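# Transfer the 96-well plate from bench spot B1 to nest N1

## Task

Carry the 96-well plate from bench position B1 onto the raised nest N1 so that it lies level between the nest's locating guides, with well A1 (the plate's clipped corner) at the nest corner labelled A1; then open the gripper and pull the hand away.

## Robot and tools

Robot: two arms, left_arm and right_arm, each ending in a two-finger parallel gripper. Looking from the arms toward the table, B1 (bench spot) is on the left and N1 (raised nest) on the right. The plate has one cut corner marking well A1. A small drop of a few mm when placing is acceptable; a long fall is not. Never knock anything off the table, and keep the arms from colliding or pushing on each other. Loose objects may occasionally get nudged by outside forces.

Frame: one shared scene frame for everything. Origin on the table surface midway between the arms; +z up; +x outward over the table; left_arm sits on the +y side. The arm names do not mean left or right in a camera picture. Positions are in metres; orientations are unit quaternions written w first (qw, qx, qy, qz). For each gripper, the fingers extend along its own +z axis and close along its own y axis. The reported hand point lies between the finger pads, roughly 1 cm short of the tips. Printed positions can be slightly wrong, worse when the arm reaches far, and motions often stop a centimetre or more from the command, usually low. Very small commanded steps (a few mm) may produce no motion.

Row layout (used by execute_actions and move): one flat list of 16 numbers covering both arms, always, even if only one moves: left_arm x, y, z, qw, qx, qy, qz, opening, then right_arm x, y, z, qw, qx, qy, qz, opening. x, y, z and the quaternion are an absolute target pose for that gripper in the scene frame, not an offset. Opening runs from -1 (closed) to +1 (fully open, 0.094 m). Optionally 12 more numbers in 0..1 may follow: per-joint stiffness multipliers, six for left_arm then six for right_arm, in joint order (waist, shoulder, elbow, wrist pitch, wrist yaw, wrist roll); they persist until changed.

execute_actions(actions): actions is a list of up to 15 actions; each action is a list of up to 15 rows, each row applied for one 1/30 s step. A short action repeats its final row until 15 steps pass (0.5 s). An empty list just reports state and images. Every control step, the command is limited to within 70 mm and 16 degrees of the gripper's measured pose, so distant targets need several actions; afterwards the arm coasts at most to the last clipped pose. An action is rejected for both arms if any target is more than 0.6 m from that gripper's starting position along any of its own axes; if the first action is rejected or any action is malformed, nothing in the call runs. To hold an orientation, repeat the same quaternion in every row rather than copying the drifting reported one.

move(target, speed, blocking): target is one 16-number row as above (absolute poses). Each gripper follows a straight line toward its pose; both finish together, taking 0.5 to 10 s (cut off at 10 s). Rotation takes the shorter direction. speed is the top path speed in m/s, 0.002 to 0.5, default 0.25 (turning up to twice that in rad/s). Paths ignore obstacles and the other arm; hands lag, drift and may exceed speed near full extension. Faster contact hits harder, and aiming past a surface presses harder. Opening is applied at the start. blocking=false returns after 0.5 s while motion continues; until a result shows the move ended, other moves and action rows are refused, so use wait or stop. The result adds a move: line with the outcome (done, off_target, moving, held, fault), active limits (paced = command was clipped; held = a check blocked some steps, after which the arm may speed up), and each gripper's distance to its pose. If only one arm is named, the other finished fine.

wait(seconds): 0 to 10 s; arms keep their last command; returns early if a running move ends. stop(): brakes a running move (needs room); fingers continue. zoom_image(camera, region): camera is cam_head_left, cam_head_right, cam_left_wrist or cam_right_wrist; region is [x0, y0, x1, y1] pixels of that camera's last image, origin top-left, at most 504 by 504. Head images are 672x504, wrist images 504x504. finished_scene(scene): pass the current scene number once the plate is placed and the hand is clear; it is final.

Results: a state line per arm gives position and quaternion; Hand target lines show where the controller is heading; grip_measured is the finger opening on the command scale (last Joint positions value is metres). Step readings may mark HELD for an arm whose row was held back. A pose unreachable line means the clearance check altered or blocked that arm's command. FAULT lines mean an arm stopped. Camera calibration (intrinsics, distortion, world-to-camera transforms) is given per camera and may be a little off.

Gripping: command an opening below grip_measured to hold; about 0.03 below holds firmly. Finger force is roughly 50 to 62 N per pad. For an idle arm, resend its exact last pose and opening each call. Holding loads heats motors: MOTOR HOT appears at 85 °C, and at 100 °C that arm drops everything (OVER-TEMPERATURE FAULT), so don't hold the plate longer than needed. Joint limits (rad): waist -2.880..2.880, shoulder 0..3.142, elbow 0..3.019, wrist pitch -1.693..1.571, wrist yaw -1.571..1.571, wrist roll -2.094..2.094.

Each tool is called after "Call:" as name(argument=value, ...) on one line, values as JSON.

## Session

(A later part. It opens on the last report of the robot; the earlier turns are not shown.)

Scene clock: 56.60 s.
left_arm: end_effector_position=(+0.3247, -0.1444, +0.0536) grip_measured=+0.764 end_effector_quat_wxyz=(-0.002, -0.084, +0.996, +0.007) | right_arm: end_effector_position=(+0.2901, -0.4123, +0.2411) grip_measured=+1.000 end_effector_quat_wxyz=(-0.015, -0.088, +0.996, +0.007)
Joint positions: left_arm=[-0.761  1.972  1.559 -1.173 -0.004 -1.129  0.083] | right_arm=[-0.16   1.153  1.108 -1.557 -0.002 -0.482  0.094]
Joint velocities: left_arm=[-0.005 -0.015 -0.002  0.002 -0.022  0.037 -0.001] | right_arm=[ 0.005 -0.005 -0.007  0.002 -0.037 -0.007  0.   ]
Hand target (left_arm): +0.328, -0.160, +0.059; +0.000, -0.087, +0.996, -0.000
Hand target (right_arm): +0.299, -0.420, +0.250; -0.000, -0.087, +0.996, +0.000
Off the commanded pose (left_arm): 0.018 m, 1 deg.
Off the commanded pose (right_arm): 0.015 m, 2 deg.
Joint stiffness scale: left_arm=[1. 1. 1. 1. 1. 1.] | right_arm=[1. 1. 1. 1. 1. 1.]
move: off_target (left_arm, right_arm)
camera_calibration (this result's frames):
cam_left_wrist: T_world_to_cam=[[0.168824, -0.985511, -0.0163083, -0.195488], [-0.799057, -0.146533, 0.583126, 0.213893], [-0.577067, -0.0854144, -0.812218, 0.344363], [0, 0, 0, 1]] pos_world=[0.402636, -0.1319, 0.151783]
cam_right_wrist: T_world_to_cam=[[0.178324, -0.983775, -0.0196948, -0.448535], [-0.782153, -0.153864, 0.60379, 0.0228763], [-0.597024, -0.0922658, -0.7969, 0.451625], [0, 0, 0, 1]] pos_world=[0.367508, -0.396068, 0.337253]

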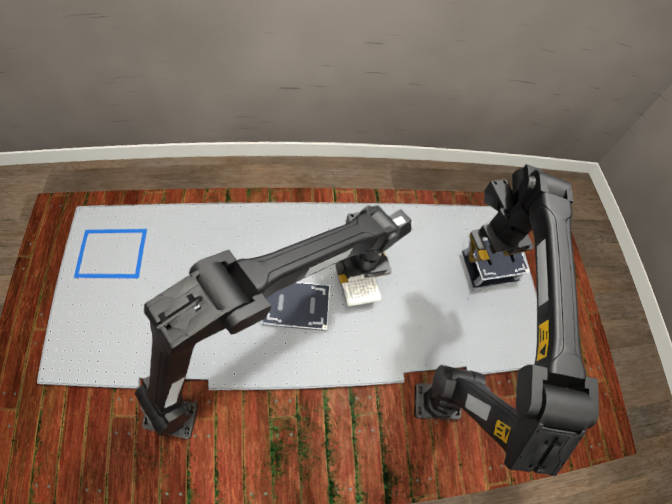

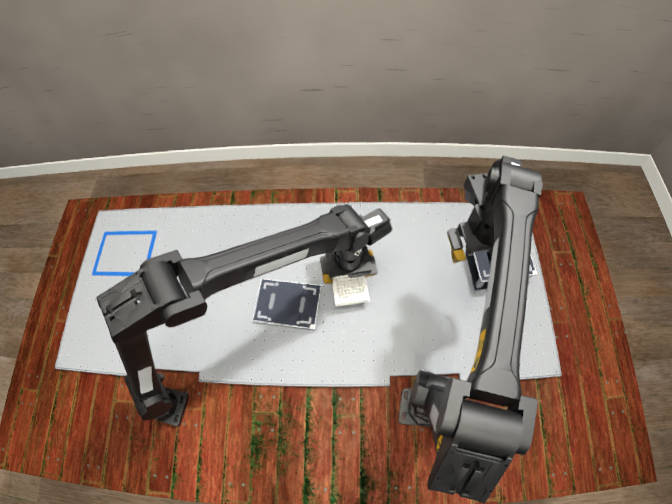

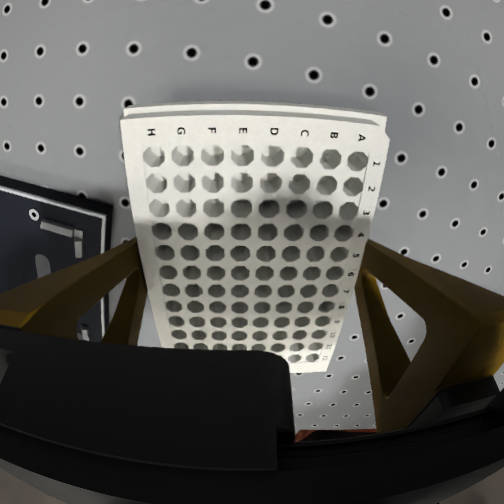

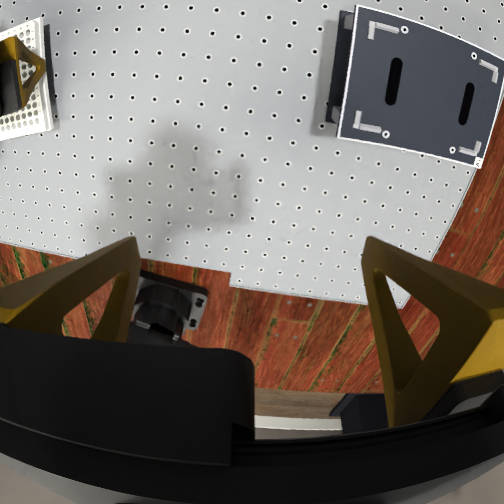

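Call:
move(target=[0.335,-0.18,0.0,0,-0.087,0.996,0,0.72,0.3,-0.42,0.25,0,-0.087,0.996,0,1], speed=0.04)

Scene clock: 59.80 s.
left_arm: end_effector_position=(+0.3344, -0.1664, +0.0224) grip_measured=+0.764 end_effector_quat_wxyz=(+0.004, -0.085, +0.996, -0.005) | right_arm: end_effector_position=(+0.2900, -0.4124, +0.2411) grip_measured=+1.000 end_effector_quat_wxyz=(-0.015, -0.088, +0.996, +0.007)
Joint positions: left_arm=[-0.769  2.047  1.592 -1.103 -0.003 -1.138  0.083] | right_arm=[-0.16   1.153  1.108 -1.557 -0.002 -0.482  0.094]
Joint velocities: left_arm=[ 0.005 -0.015 -0.002 -0.012 -0.037  0.051  0.001] | right_arm=[-0.005 -0.005  0.002 -0.022 -0.007 -0.051  0.   ]
Hand target (left_arm): +0.333, -0.178, -0.000; +0.000, -0.087, +0.996, +0.000
Hand target (right_arm): +0.300, -0.420, +0.250; -0.000, -0.087, +0.996, -0.000
Off the commanded pose (left_arm): 0.026 m, 1 deg.
Off the commanded pose (right_arm): 0.015 m, 2 deg.
Joint stiffness scale: left_arm=[1. 1. 1. 1. 1. 1.] | right_arm=[1. 1. 1. 1. 1. 1.]
move: off_target (left_arm, right_arm)
camera_calibration (this result's frames):
cam_left_wrist: T_world_to_cam=[[0.170007, -0.985401, 0.00909492, -0.220229], [-0.807424, -0.133998, 0.574553, 0.241794], [-0.564946, -0.105021, -0.818417, 0.315559], [0, 0, 0, 1]] pos_world=[0.410944, -0.151474, 0.121338]
cam_right_wrist: T_world_to_cam=[[0.179084, -0.983643, -0.0193788, -0.448835], [-0.781969, -0.154265, 0.603926, 0.0226004], [-0.597037, -0.0929997, -0.796805, 0.451285], [0, 0, 0, 1]] pos_world=[0.367486, -0.396038, 0.337239]

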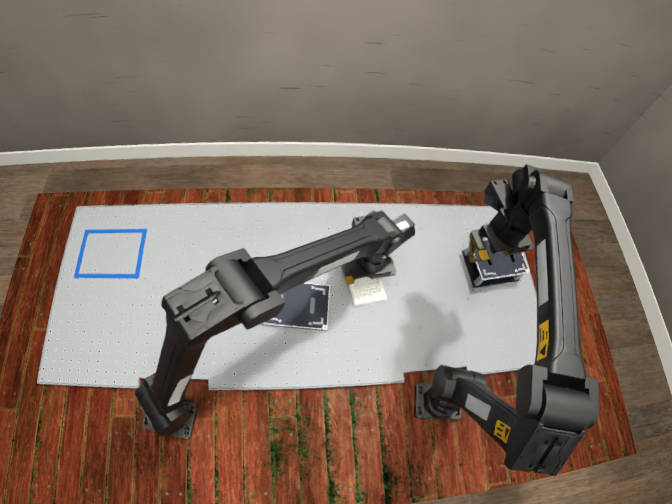

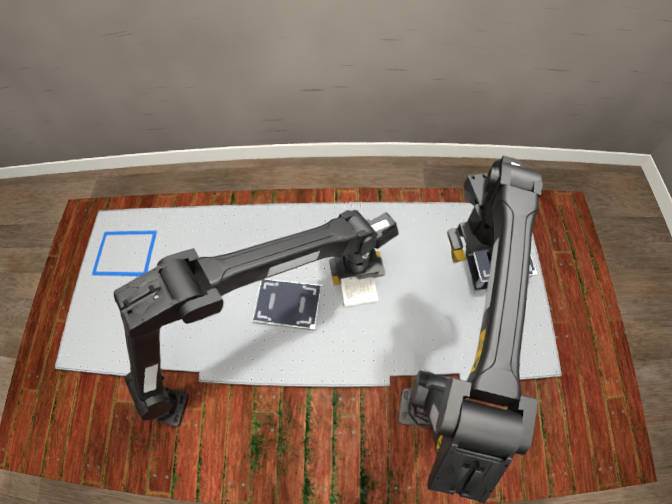

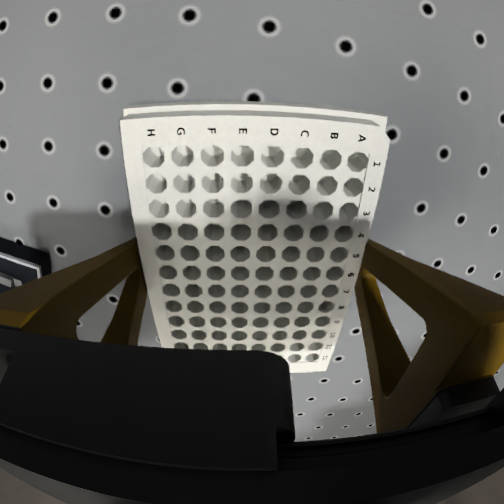

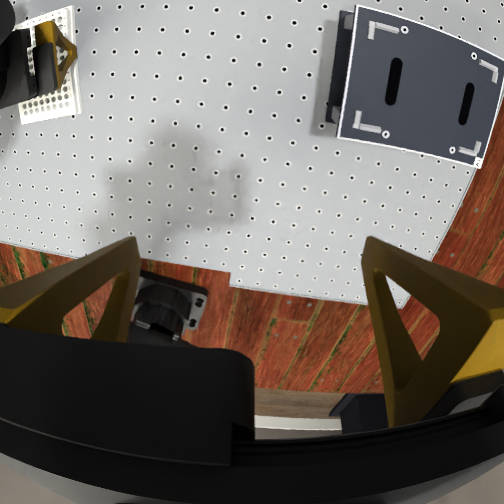

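Down on the table. Release and retreat.

Call:
move(target=[0.335,-0.17,0.01,0,-0.087,0.996,0,1,0.3,-0.42,0.25,0,-0.087,0.996,0,1], speed=0.04)

Call:
move(target=[0.335,-0.168,0.10,0,-0.087,0.996,0,1,0.3,-0.42,0.25,0,-0.087,0.996,0,1], speed=0.1)

Call:
move(target=[0.3,0.3,0.2,0,-0.087,0.996,0,1,0.3,-0.42,0.25,0,-0.087,0.996,0,1], speed=0.3)

Call:
move(target=[0.3,0.3,0.2,0,-0.087,0.996,0,1,0.32,-0.17,0.08,0,-0.087,0.996,0,1], speed=0.2)

Scene clock: 63.87 s.
left_arm: end_effector_position=(+0.3345, -0.1664, +0.0226) grip_measured=+1.000 end_effector_quat_wxyz=(+0.005, -0.085, +0.996, -0.005) | right_arm: end_effector_position=(+0.2900, -0.4124, +0.2411) grip_measured=+1.000 end_effector_quat_wxyz=(-0.015, -0.088, +0.996, +0.007)
Joint positions: left_arm=[-0.769  2.047  1.592 -1.103 -0.003 -1.138  0.094] | right_arm=[-0.16   1.153  1.108 -1.557 -0.002 -0.482  0.094]
Joint velocities: left_arm=[-0.005 -0.005  0.002  0.002  0.051  0.037  0.   ] | right_arm=[ 0.005 -0.005  0.022  0.007 -0.007 -0.007  0.   ]
Hand target (left_arm): +0.335, -0.170, +0.010; +0.000, -0.087, +0.996, -0.000
Hand target (right_arm): +0.300, -0.420, +0.250; -0.000, -0.087, +0.996, -0.000
Off the commanded pose (left_arm): 0.013 m, 1 deg.
Off the commanded pose (right_arm): 0.015 m, 2 deg.
Joint stiffness scale: left_arm=[1. 1. 1. 1. 1. 1.] | right_arm=[1. 1. 1. 1. 1. 1.]
move: off_target (left_arm, right_arm)
camera_calibration (this result's frames):
cam_left_wrist: T_world_to_cam=[[0.170005, -0.985398, 0.00944137, -0.220275], [-0.807548, -0.133818, 0.57442, 0.241756], [-0.564769, -0.105278, -0.818506, 0.315649], [0, 0, 0, 1]] pos_world=[0.410946, -0.151477, 0.121571]
cam_right_wrist: T_world_to_cam=[[0.179084, -0.983643, -0.0193788, -0.448835], [-0.781969, -0.154265, 0.603926, 0.0226004], [-0.597037, -0.0929997, -0.796805, 0.451285], [0, 0, 0, 1]] pos_world=[0.367486, -0.396038, 0.337239]

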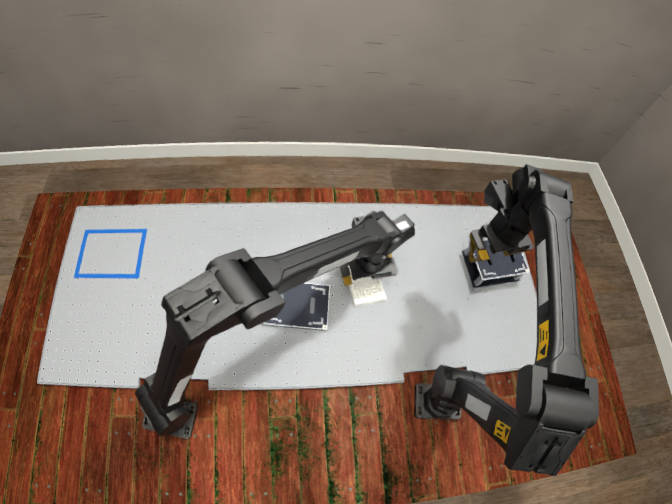

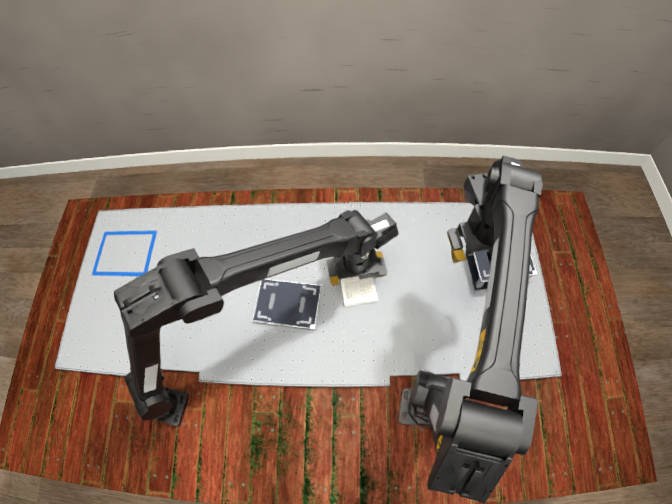

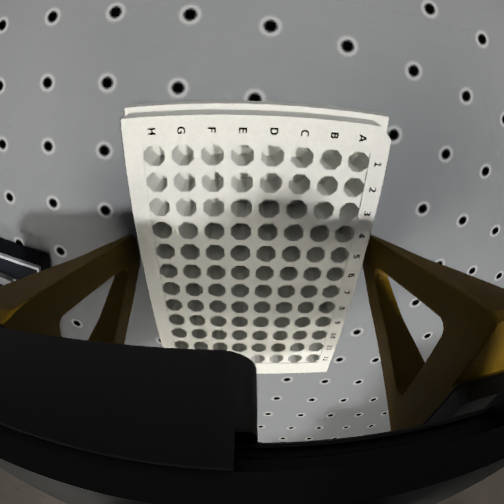

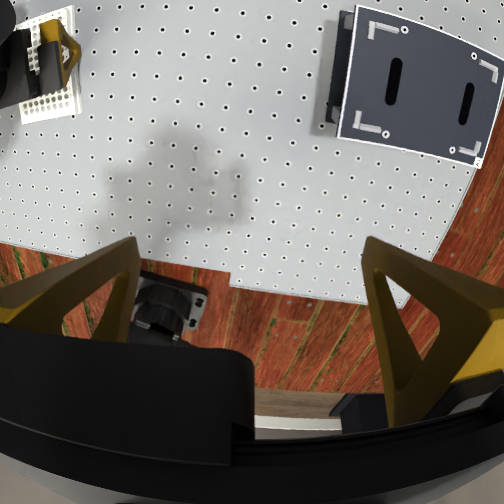

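Scene clock: 65.03 s.
left_arm: end_effector_position=(+0.3285, -0.1578, +0.0824) grip_measured=+1.000 end_effector_quat_wxyz=(-0.007, -0.085, +0.996, +0.016) | right_arm: end_effector_position=(+0.2900, -0.4124, +0.2411) grip_measured=+1.000 end_effector_quat_wxyz=(-0.015, -0.088, +0.996, +0.007)
Joint positions: left_arm=[-0.769  1.989  1.667 -1.283 -0.003 -1.138  0.094] | right_arm=[-0.16   1.153  1.108 -1.557 -0.002 -0.482  0.094]
Joint velocities: left_arm=[ 0.005 -0.015 -0.002 -0.012  0.051  0.037  0.   ] | right_arm=[-0.005 -0.015  0.017 -0.007  0.007 -0.007  0.   ]
Hand target (left_arm): +0.335, -0.168, +0.100; +0.000, -0.087, +0.996, -0.000
Hand target (right_arm): +0.300, -0.420, +0.250; -0.000, -0.087, +0.996, -0.000
Off the commanded pose (left_arm): 0.021 m, 2 deg.
Off the commanded pose (right_arm): 0.015 m, 2 deg.
Joint stiffness scale: left_arm=[1. 1. 1. 1. 1. 1.] | right_arm=[1. 1. 1. 1. 1. 1.]
move: off_target (left_arm, right_arm)
camera_calibration (this result's frames):
cam_left_wrist: T_world_to_cam=[[0.169675, -0.984918, -0.0338593, -0.207588], [-0.791805, -0.156701, 0.59033, 0.193688], [-0.586733, -0.073354, -0.806452, 0.373399], [0, 0, 0, 1]] pos_world=[0.407671, -0.146716, 0.179759]
cam_right_wrist: T_world_to_cam=[[0.179084, -0.983643, -0.0193788, -0.448835], [-0.781969, -0.154265, 0.603926, 0.0226004], [-0.597037, -0.0929997, -0.796805, 0.451285], [0, 0, 0, 1]] pos_world=[0.367486, -0.396038, 0.337239]

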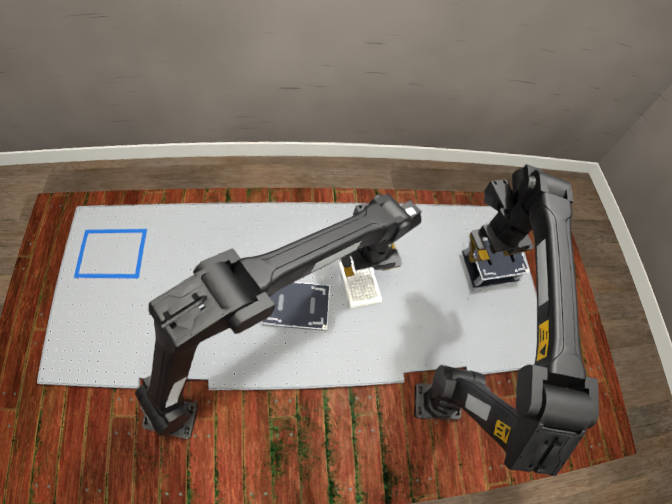

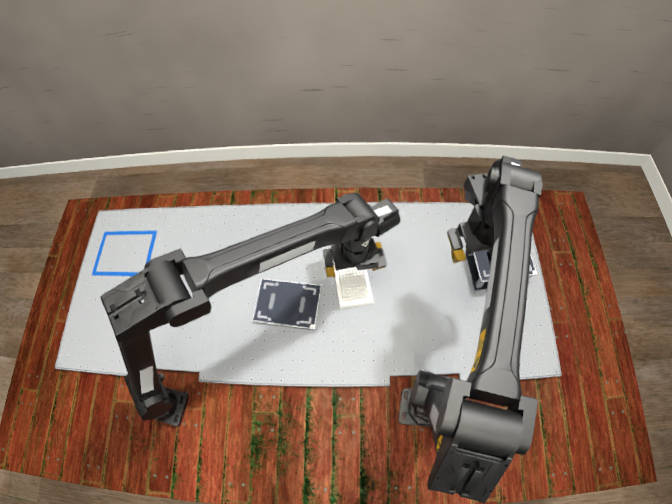

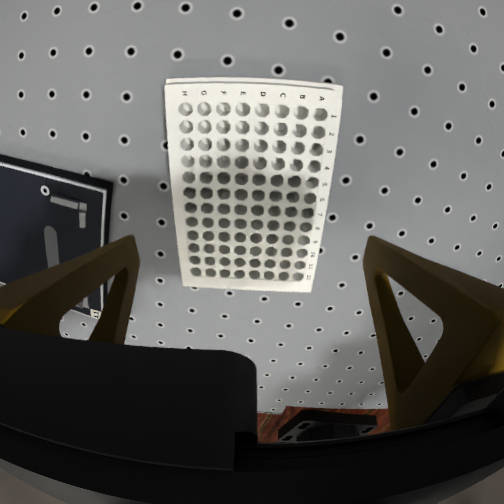

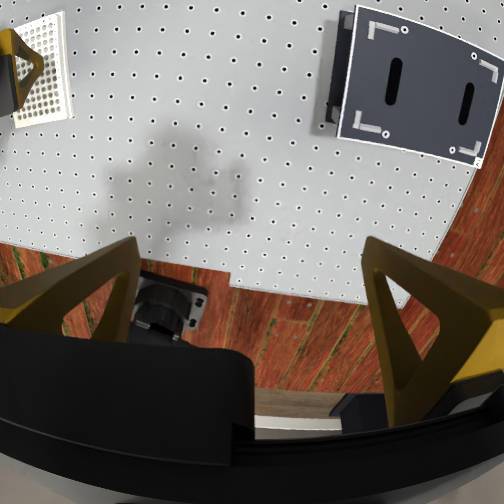

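Scene clock: 67.30 s.
left_arm: end_effector_position=(+0.3101, +0.3029, +0.2032) grip_measured=+1.000 end_effector_quat_wxyz=(+0.002, -0.098, +0.995, -0.002) | right_arm: end_effector_position=(+0.2900, -0.4124, +0.2411) grip_measured=+1.000 end_effector_quat_wxyz=(-0.015, -0.088, +0.996, +0.007)
Joint positions: left_arm=[ 0.118  1.177  1.027 -1.415  0.003 -0.278  0.094] | right_arm=[-0.16   1.153  1.108 -1.557 -0.002 -0.482  0.094]
Joint velocities: left_arm=[ 0.005 -0.005 -0.002  0.007 -0.037 -0.037  0.   ] | right_arm=[ 0.005 -0.005 -0.012  0.002 -0.037 -0.007  0.   ]
Hand target (left_arm): +0.307, +0.301, +0.204; -0.003, -0.087, +0.996, -0.003
Hand target (right_arm): +0.300, -0.420, +0.250; -0.000, -0.087, +0.996, -0.000
Off the commanded pose (left_arm): 0.011 m, 1 deg.
Off the commanded pose (right_arm): 0.015 m, 2 deg.
Joint stiffness scale: left_arm=[1. 1. 1. 1. 1. 1.] | right_arm=[1. 1. 1. 1. 1. 1.]
move: off_target (left_arm, right_arm)
camera_calibration (this result's frames):
cam_left_wrist: T_world_to_cam=[[0.196267, -0.980547, 0.00261949, 0.236357], [-0.800492, -0.158683, 0.577955, 0.185796], [-0.566297, -0.11553, -0.816064, 0.50222], [0, 0, 0, 1]] pos_world=[0.386744, 0.319264, 0.301843]
cam_right_wrist: T_world_to_cam=[[0.179084, -0.983643, -0.0193788, -0.448835], [-0.781969, -0.154265, 0.603926, 0.0226004], [-0.597037, -0.0929997, -0.796805, 0.451285], [0, 0, 0, 1]] pos_world=[0.367486, -0.396038, 0.337239]

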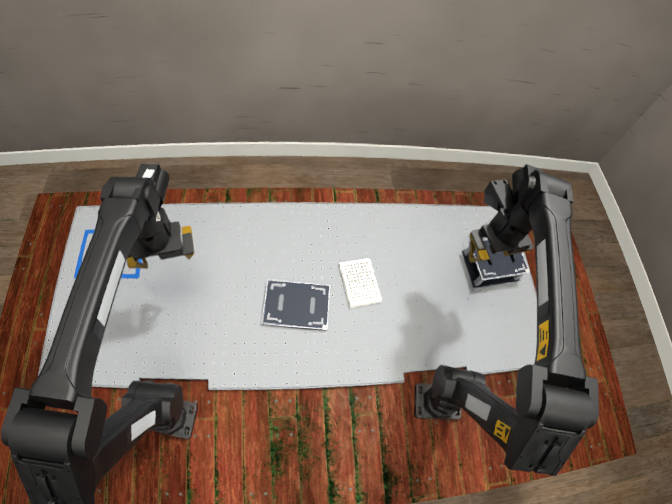

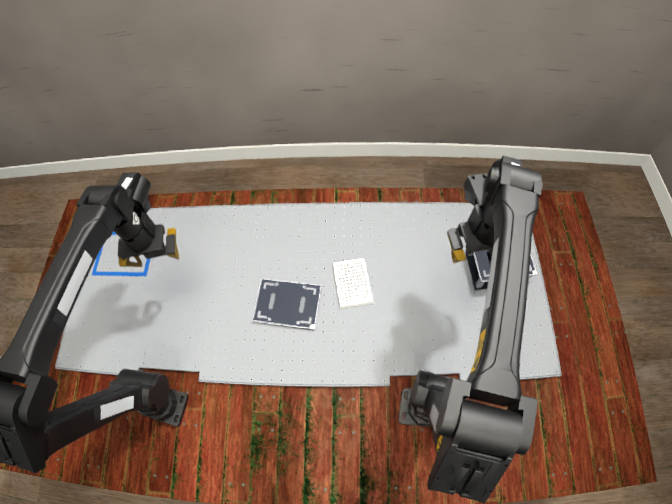

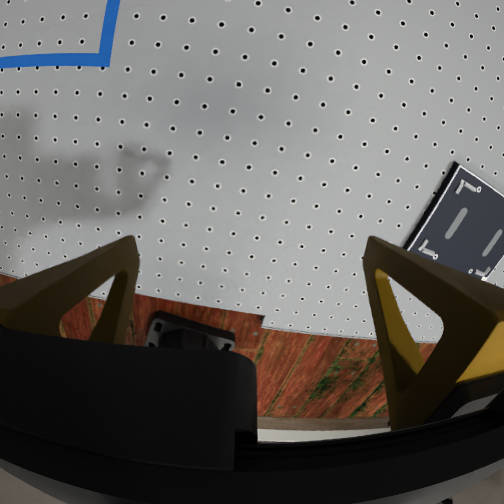

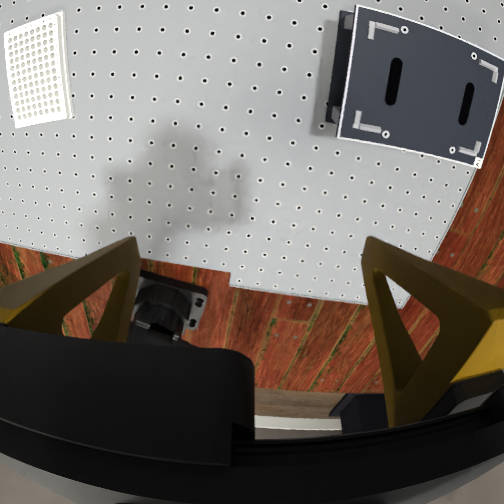

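Scene clock: 69.30 s.
left_arm: end_effector_position=(+0.3039, +0.3029, +0.1994) grip_measured=+1.000 end_effector_quat_wxyz=(-0.002, -0.097, +0.995, -0.001) | right_arm: end_effector_position=(+0.3154, -0.1745, +0.0773) grip_measured=+1.000 end_effector_quat_wxyz=(-0.003, -0.092, +0.996, -0.009)
Joint positions: left_arm=[ 0.117  1.167  1.009 -1.415  0.003 -0.278  0.094] | right_arm=[ 0.588  1.389  0.862 -1.055  0.014  0.259  0.094]
Joint velocities: left_arm=[-0.005 -0.005 -0.012  0.012 -0.066  0.051  0.   ] | right_arm=[-0.015 -0.005 -0.007  0.007  0.022  0.139  0.   ]
Hand target (left_arm): +0.300, +0.300, +0.200; +0.000, -0.087, +0.996, +0.000
Hand target (right_arm): +0.319, -0.171, +0.080; +0.006, -0.087, +0.996, -0.006
Off the commanded pose (left_arm): 0.005 m, 1 deg.
Off the commanded pose (right_arm): 0.007 m, 1 deg.
Joint stiffness scale: left_arm=[1. 1. 1. 1. 1. 1.] | right_arm=[1. 1. 1. 1. 1. 1.]
move: done
camera_calibration (this result's frames):
cam_left_wrist: T_world_to_cam=[[0.194782, -0.980846, 0.00051975, 0.238574], [-0.796316, -0.157828, 0.583927, 0.180276], [-0.572661, -0.114152, -0.811806, 0.496314], [0, 0, 0, 1]] pos_world=[0.381307, 0.319113, 0.297518]
cam_right_wrist: T_world_to_cam=[[0.186303, -0.982397, 0.0136743, -0.227236], [-0.796194, -0.142808, 0.587946, 0.185805], [-0.575644, -0.120424, -0.808785, 0.34743], [0, 0, 0, 1]] pos_world=[0.390268, -0.154863, 0.17486]

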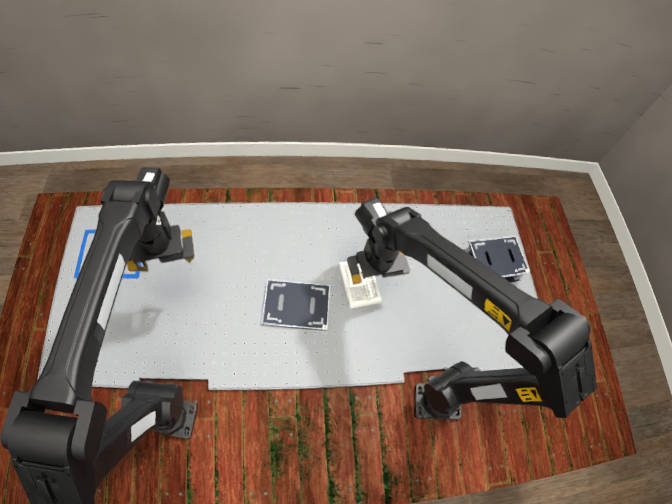

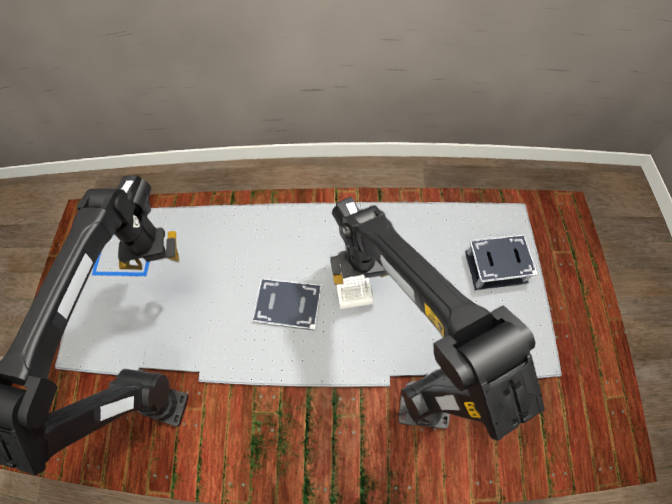

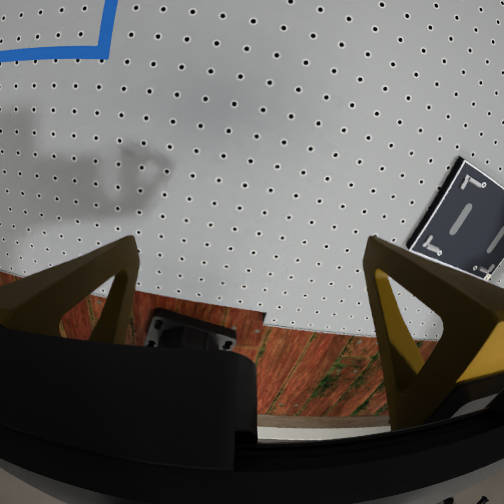

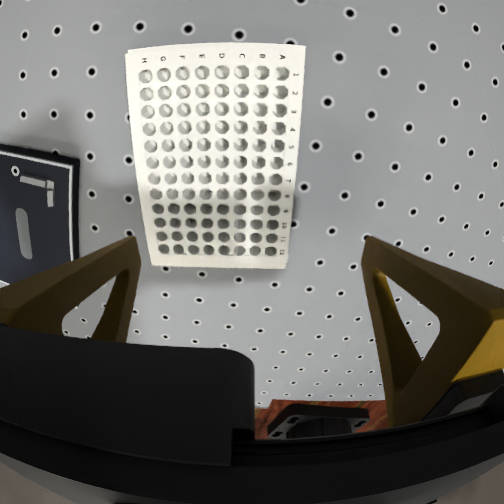

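Call:
move(target=[0.3,0.3,0.2,0,-0.087,0.996,0,1,0.316,-0.149,0.042,0,-0.087,0.996,0,1], speed=0.06)

Scene clock: 72.23 s.
left_arm: end_effector_position=(+0.3039, +0.3028, +0.1994) grip_measured=+1.000 end_effector_quat_wxyz=(-0.002, -0.097, +0.995, -0.001) | right_arm: end_effector_position=(+0.3158, -0.1549, +0.0439) grip_measured=+1.000 end_effector_quat_wxyz=(-0.002, -0.087, +0.996, -0.002)
Joint positions: left_arm=[ 0.116  1.167  1.009 -1.415  0.003 -0.278  0.094] | right_arm=[ 0.631  1.463  0.835 -0.947  0.003  0.313  0.094]
Joint velocities: left_arm=[-0.005 -0.024 -0.012  0.002 -0.066 -0.051  0.   ] | right_arm=[-0.005 -0.015  0.012 -0.007 -0.007  0.037  0.   ]
Hand target (left_arm): +0.300, +0.300, +0.200; -0.000, -0.087, +0.996, +0.000
Hand target (right_arm): +0.315, -0.150, +0.042; +0.000, -0.087, +0.996, -0.000
Off the commanded pose (left_arm): 0.005 m, 1 deg.
Off the commanded pose (right_arm): 0.006 m, 0 deg.
Joint stiffness scale: left_arm=[1. 1. 1. 1. 1. 1.] | right_arm=[1. 1. 1. 1. 1. 1.]
move: done
camera_calibration (this result's frames):
cam_left_wrist: T_world_to_cam=[[0.194408, -0.980921, 0.00051975, 0.238596], [-0.796376, -0.157524, 0.583927, 0.180176], [-0.572704, -0.113934, -0.811806, 0.496242], [0, 0, 0, 1]] pos_world=[0.381303, 0.318965, 0.297518]
cam_right_wrist: T_world_to_cam=[[0.176447, -0.98431, 0.000966684, -0.204159], [-0.798765, -0.142612, 0.584496, 0.209573], [-0.575188, -0.103905, -0.811396, 0.325515], [0, 0, 0, 1]] pos_world=[0.390655, -0.137246, 0.141824]

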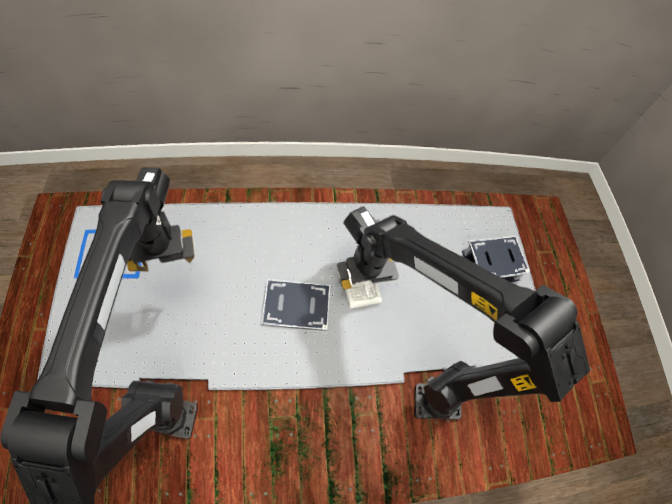

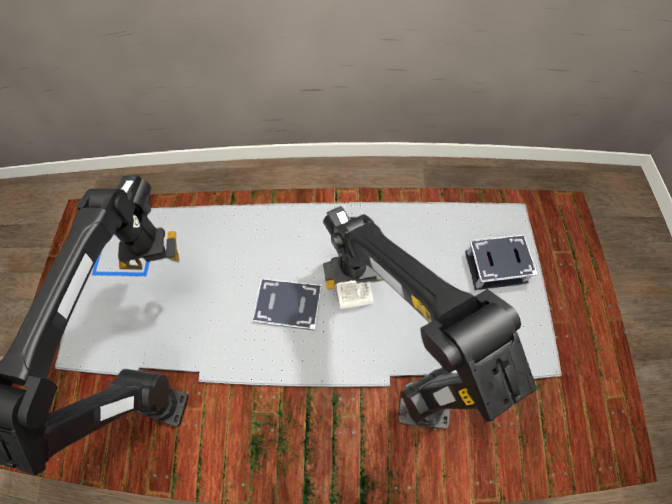

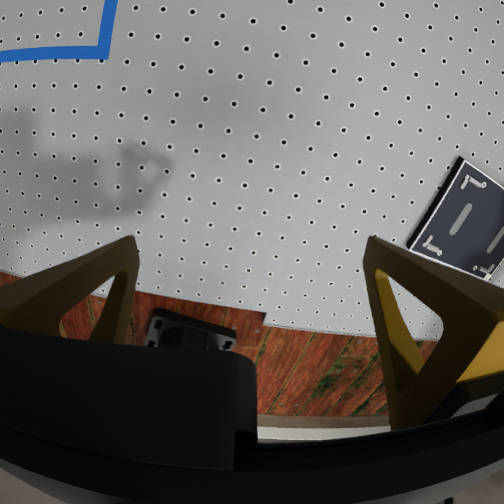

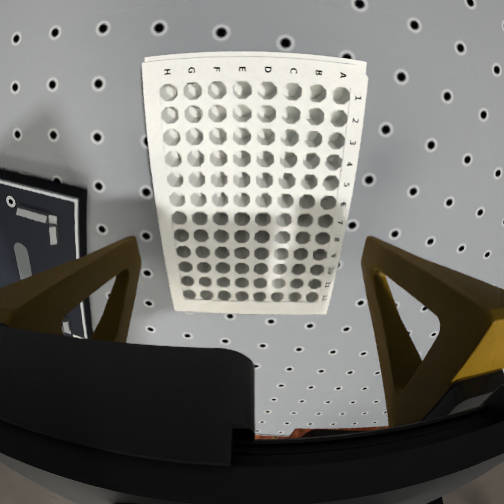

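Call:
move(target=[0.3,0.3,0.2,0,-0.087,0.996,0,1,0.316,-0.152,0.008,0,-0.087,0.996,0,1], speed=0.04)

Scene clock: 76.37 s.
left_arm: end_effector_position=(+0.3039, +0.3028, +0.1994) grip_measured=+1.000 end_effector_quat_wxyz=(-0.002, -0.097, +0.995, -0.001) | right_arm: end_effector_position=(+0.3160, -0.1548, +0.0176) grip_measured=+1.000 end_effector_quat_wxyz=(+0.001, -0.085, +0.996, -0.001)
Joint positions: left_arm=[ 0.116  1.167  1.009 -1.415  0.003 -0.278  0.094] | right_arm=[ 0.631  1.511  0.8   -0.859  0.003  0.315  0.094]
Joint velocities: left_arm=[-0.005 -0.015 -0.007 -0.007 -0.051 -0.037  0.   ] | right_arm=[0.005 0.005 0.017 0.012 0.037 0.007 0.   ]
Hand target (left_arm): +0.300, +0.300, +0.200; -0.000, -0.087, +0.996, +0.000
Hand target (right_arm): +0.315, -0.152, +0.009; +0.000, -0.087, +0.996, -0.000
Off the commanded pose (left_arm): 0.005 m, 1 deg.
Off the commanded pose (right_arm): 0.010 m, 0 deg.
Joint stiffness scale: left_arm=[1. 1. 1. 1. 1. 1.] | right_arm=[1. 1. 1. 1. 1. 1.]
move: done
camera_calibration (this result's frames):
cam_left_wrist: T_world_to_cam=[[0.194408, -0.980921, 0.00051975, 0.238596], [-0.796376, -0.157524, 0.583927, 0.180176], [-0.572704, -0.113934, -0.811806, 0.496242], [0, 0, 0, 1]] pos_world=[0.381303, 0.318965, 0.297518]
cam_right_wrist: T_world_to_cam=[[0.173817, -0.984778, -0.000531079, -0.203356], [-0.802395, -0.141938, 0.579669, 0.226418], [-0.570921, -0.10033, -0.814852, 0.303581], [0, 0, 0, 1]] pos_world=[0.390344, -0.137665, 0.116018]

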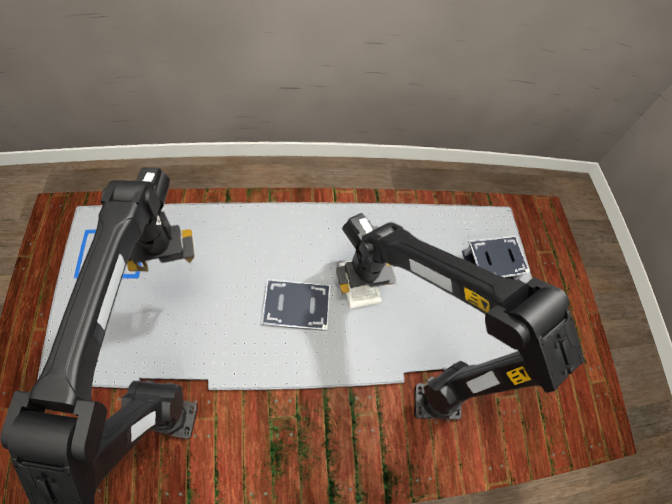

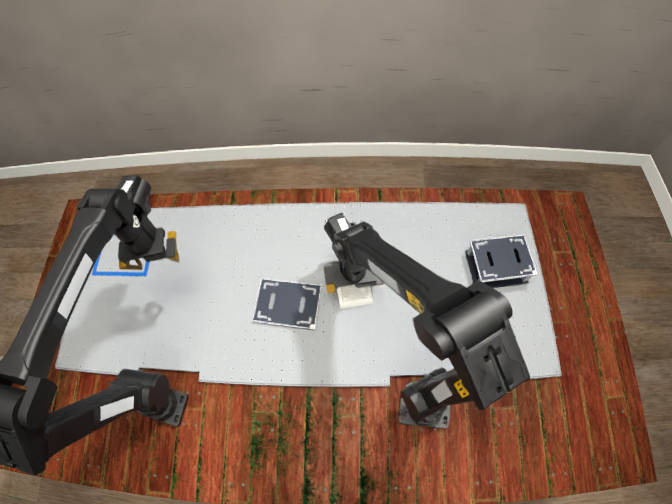

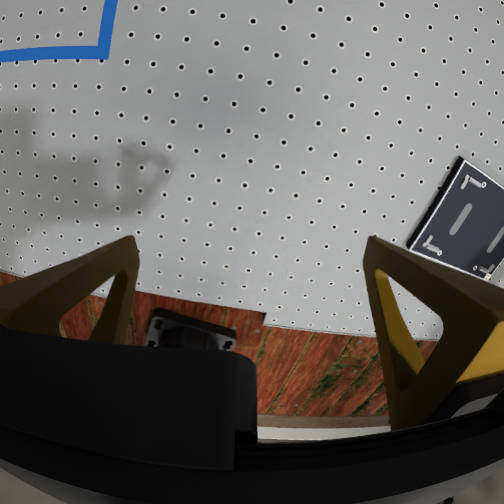

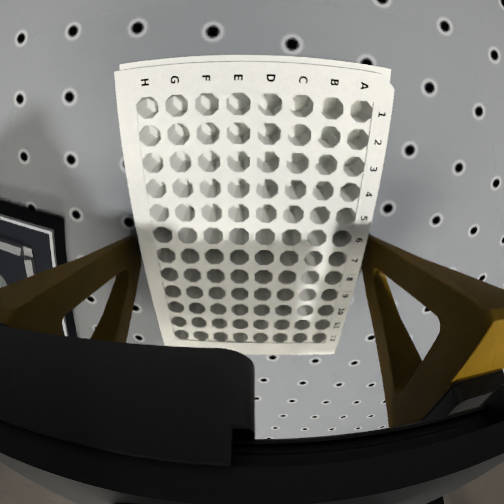

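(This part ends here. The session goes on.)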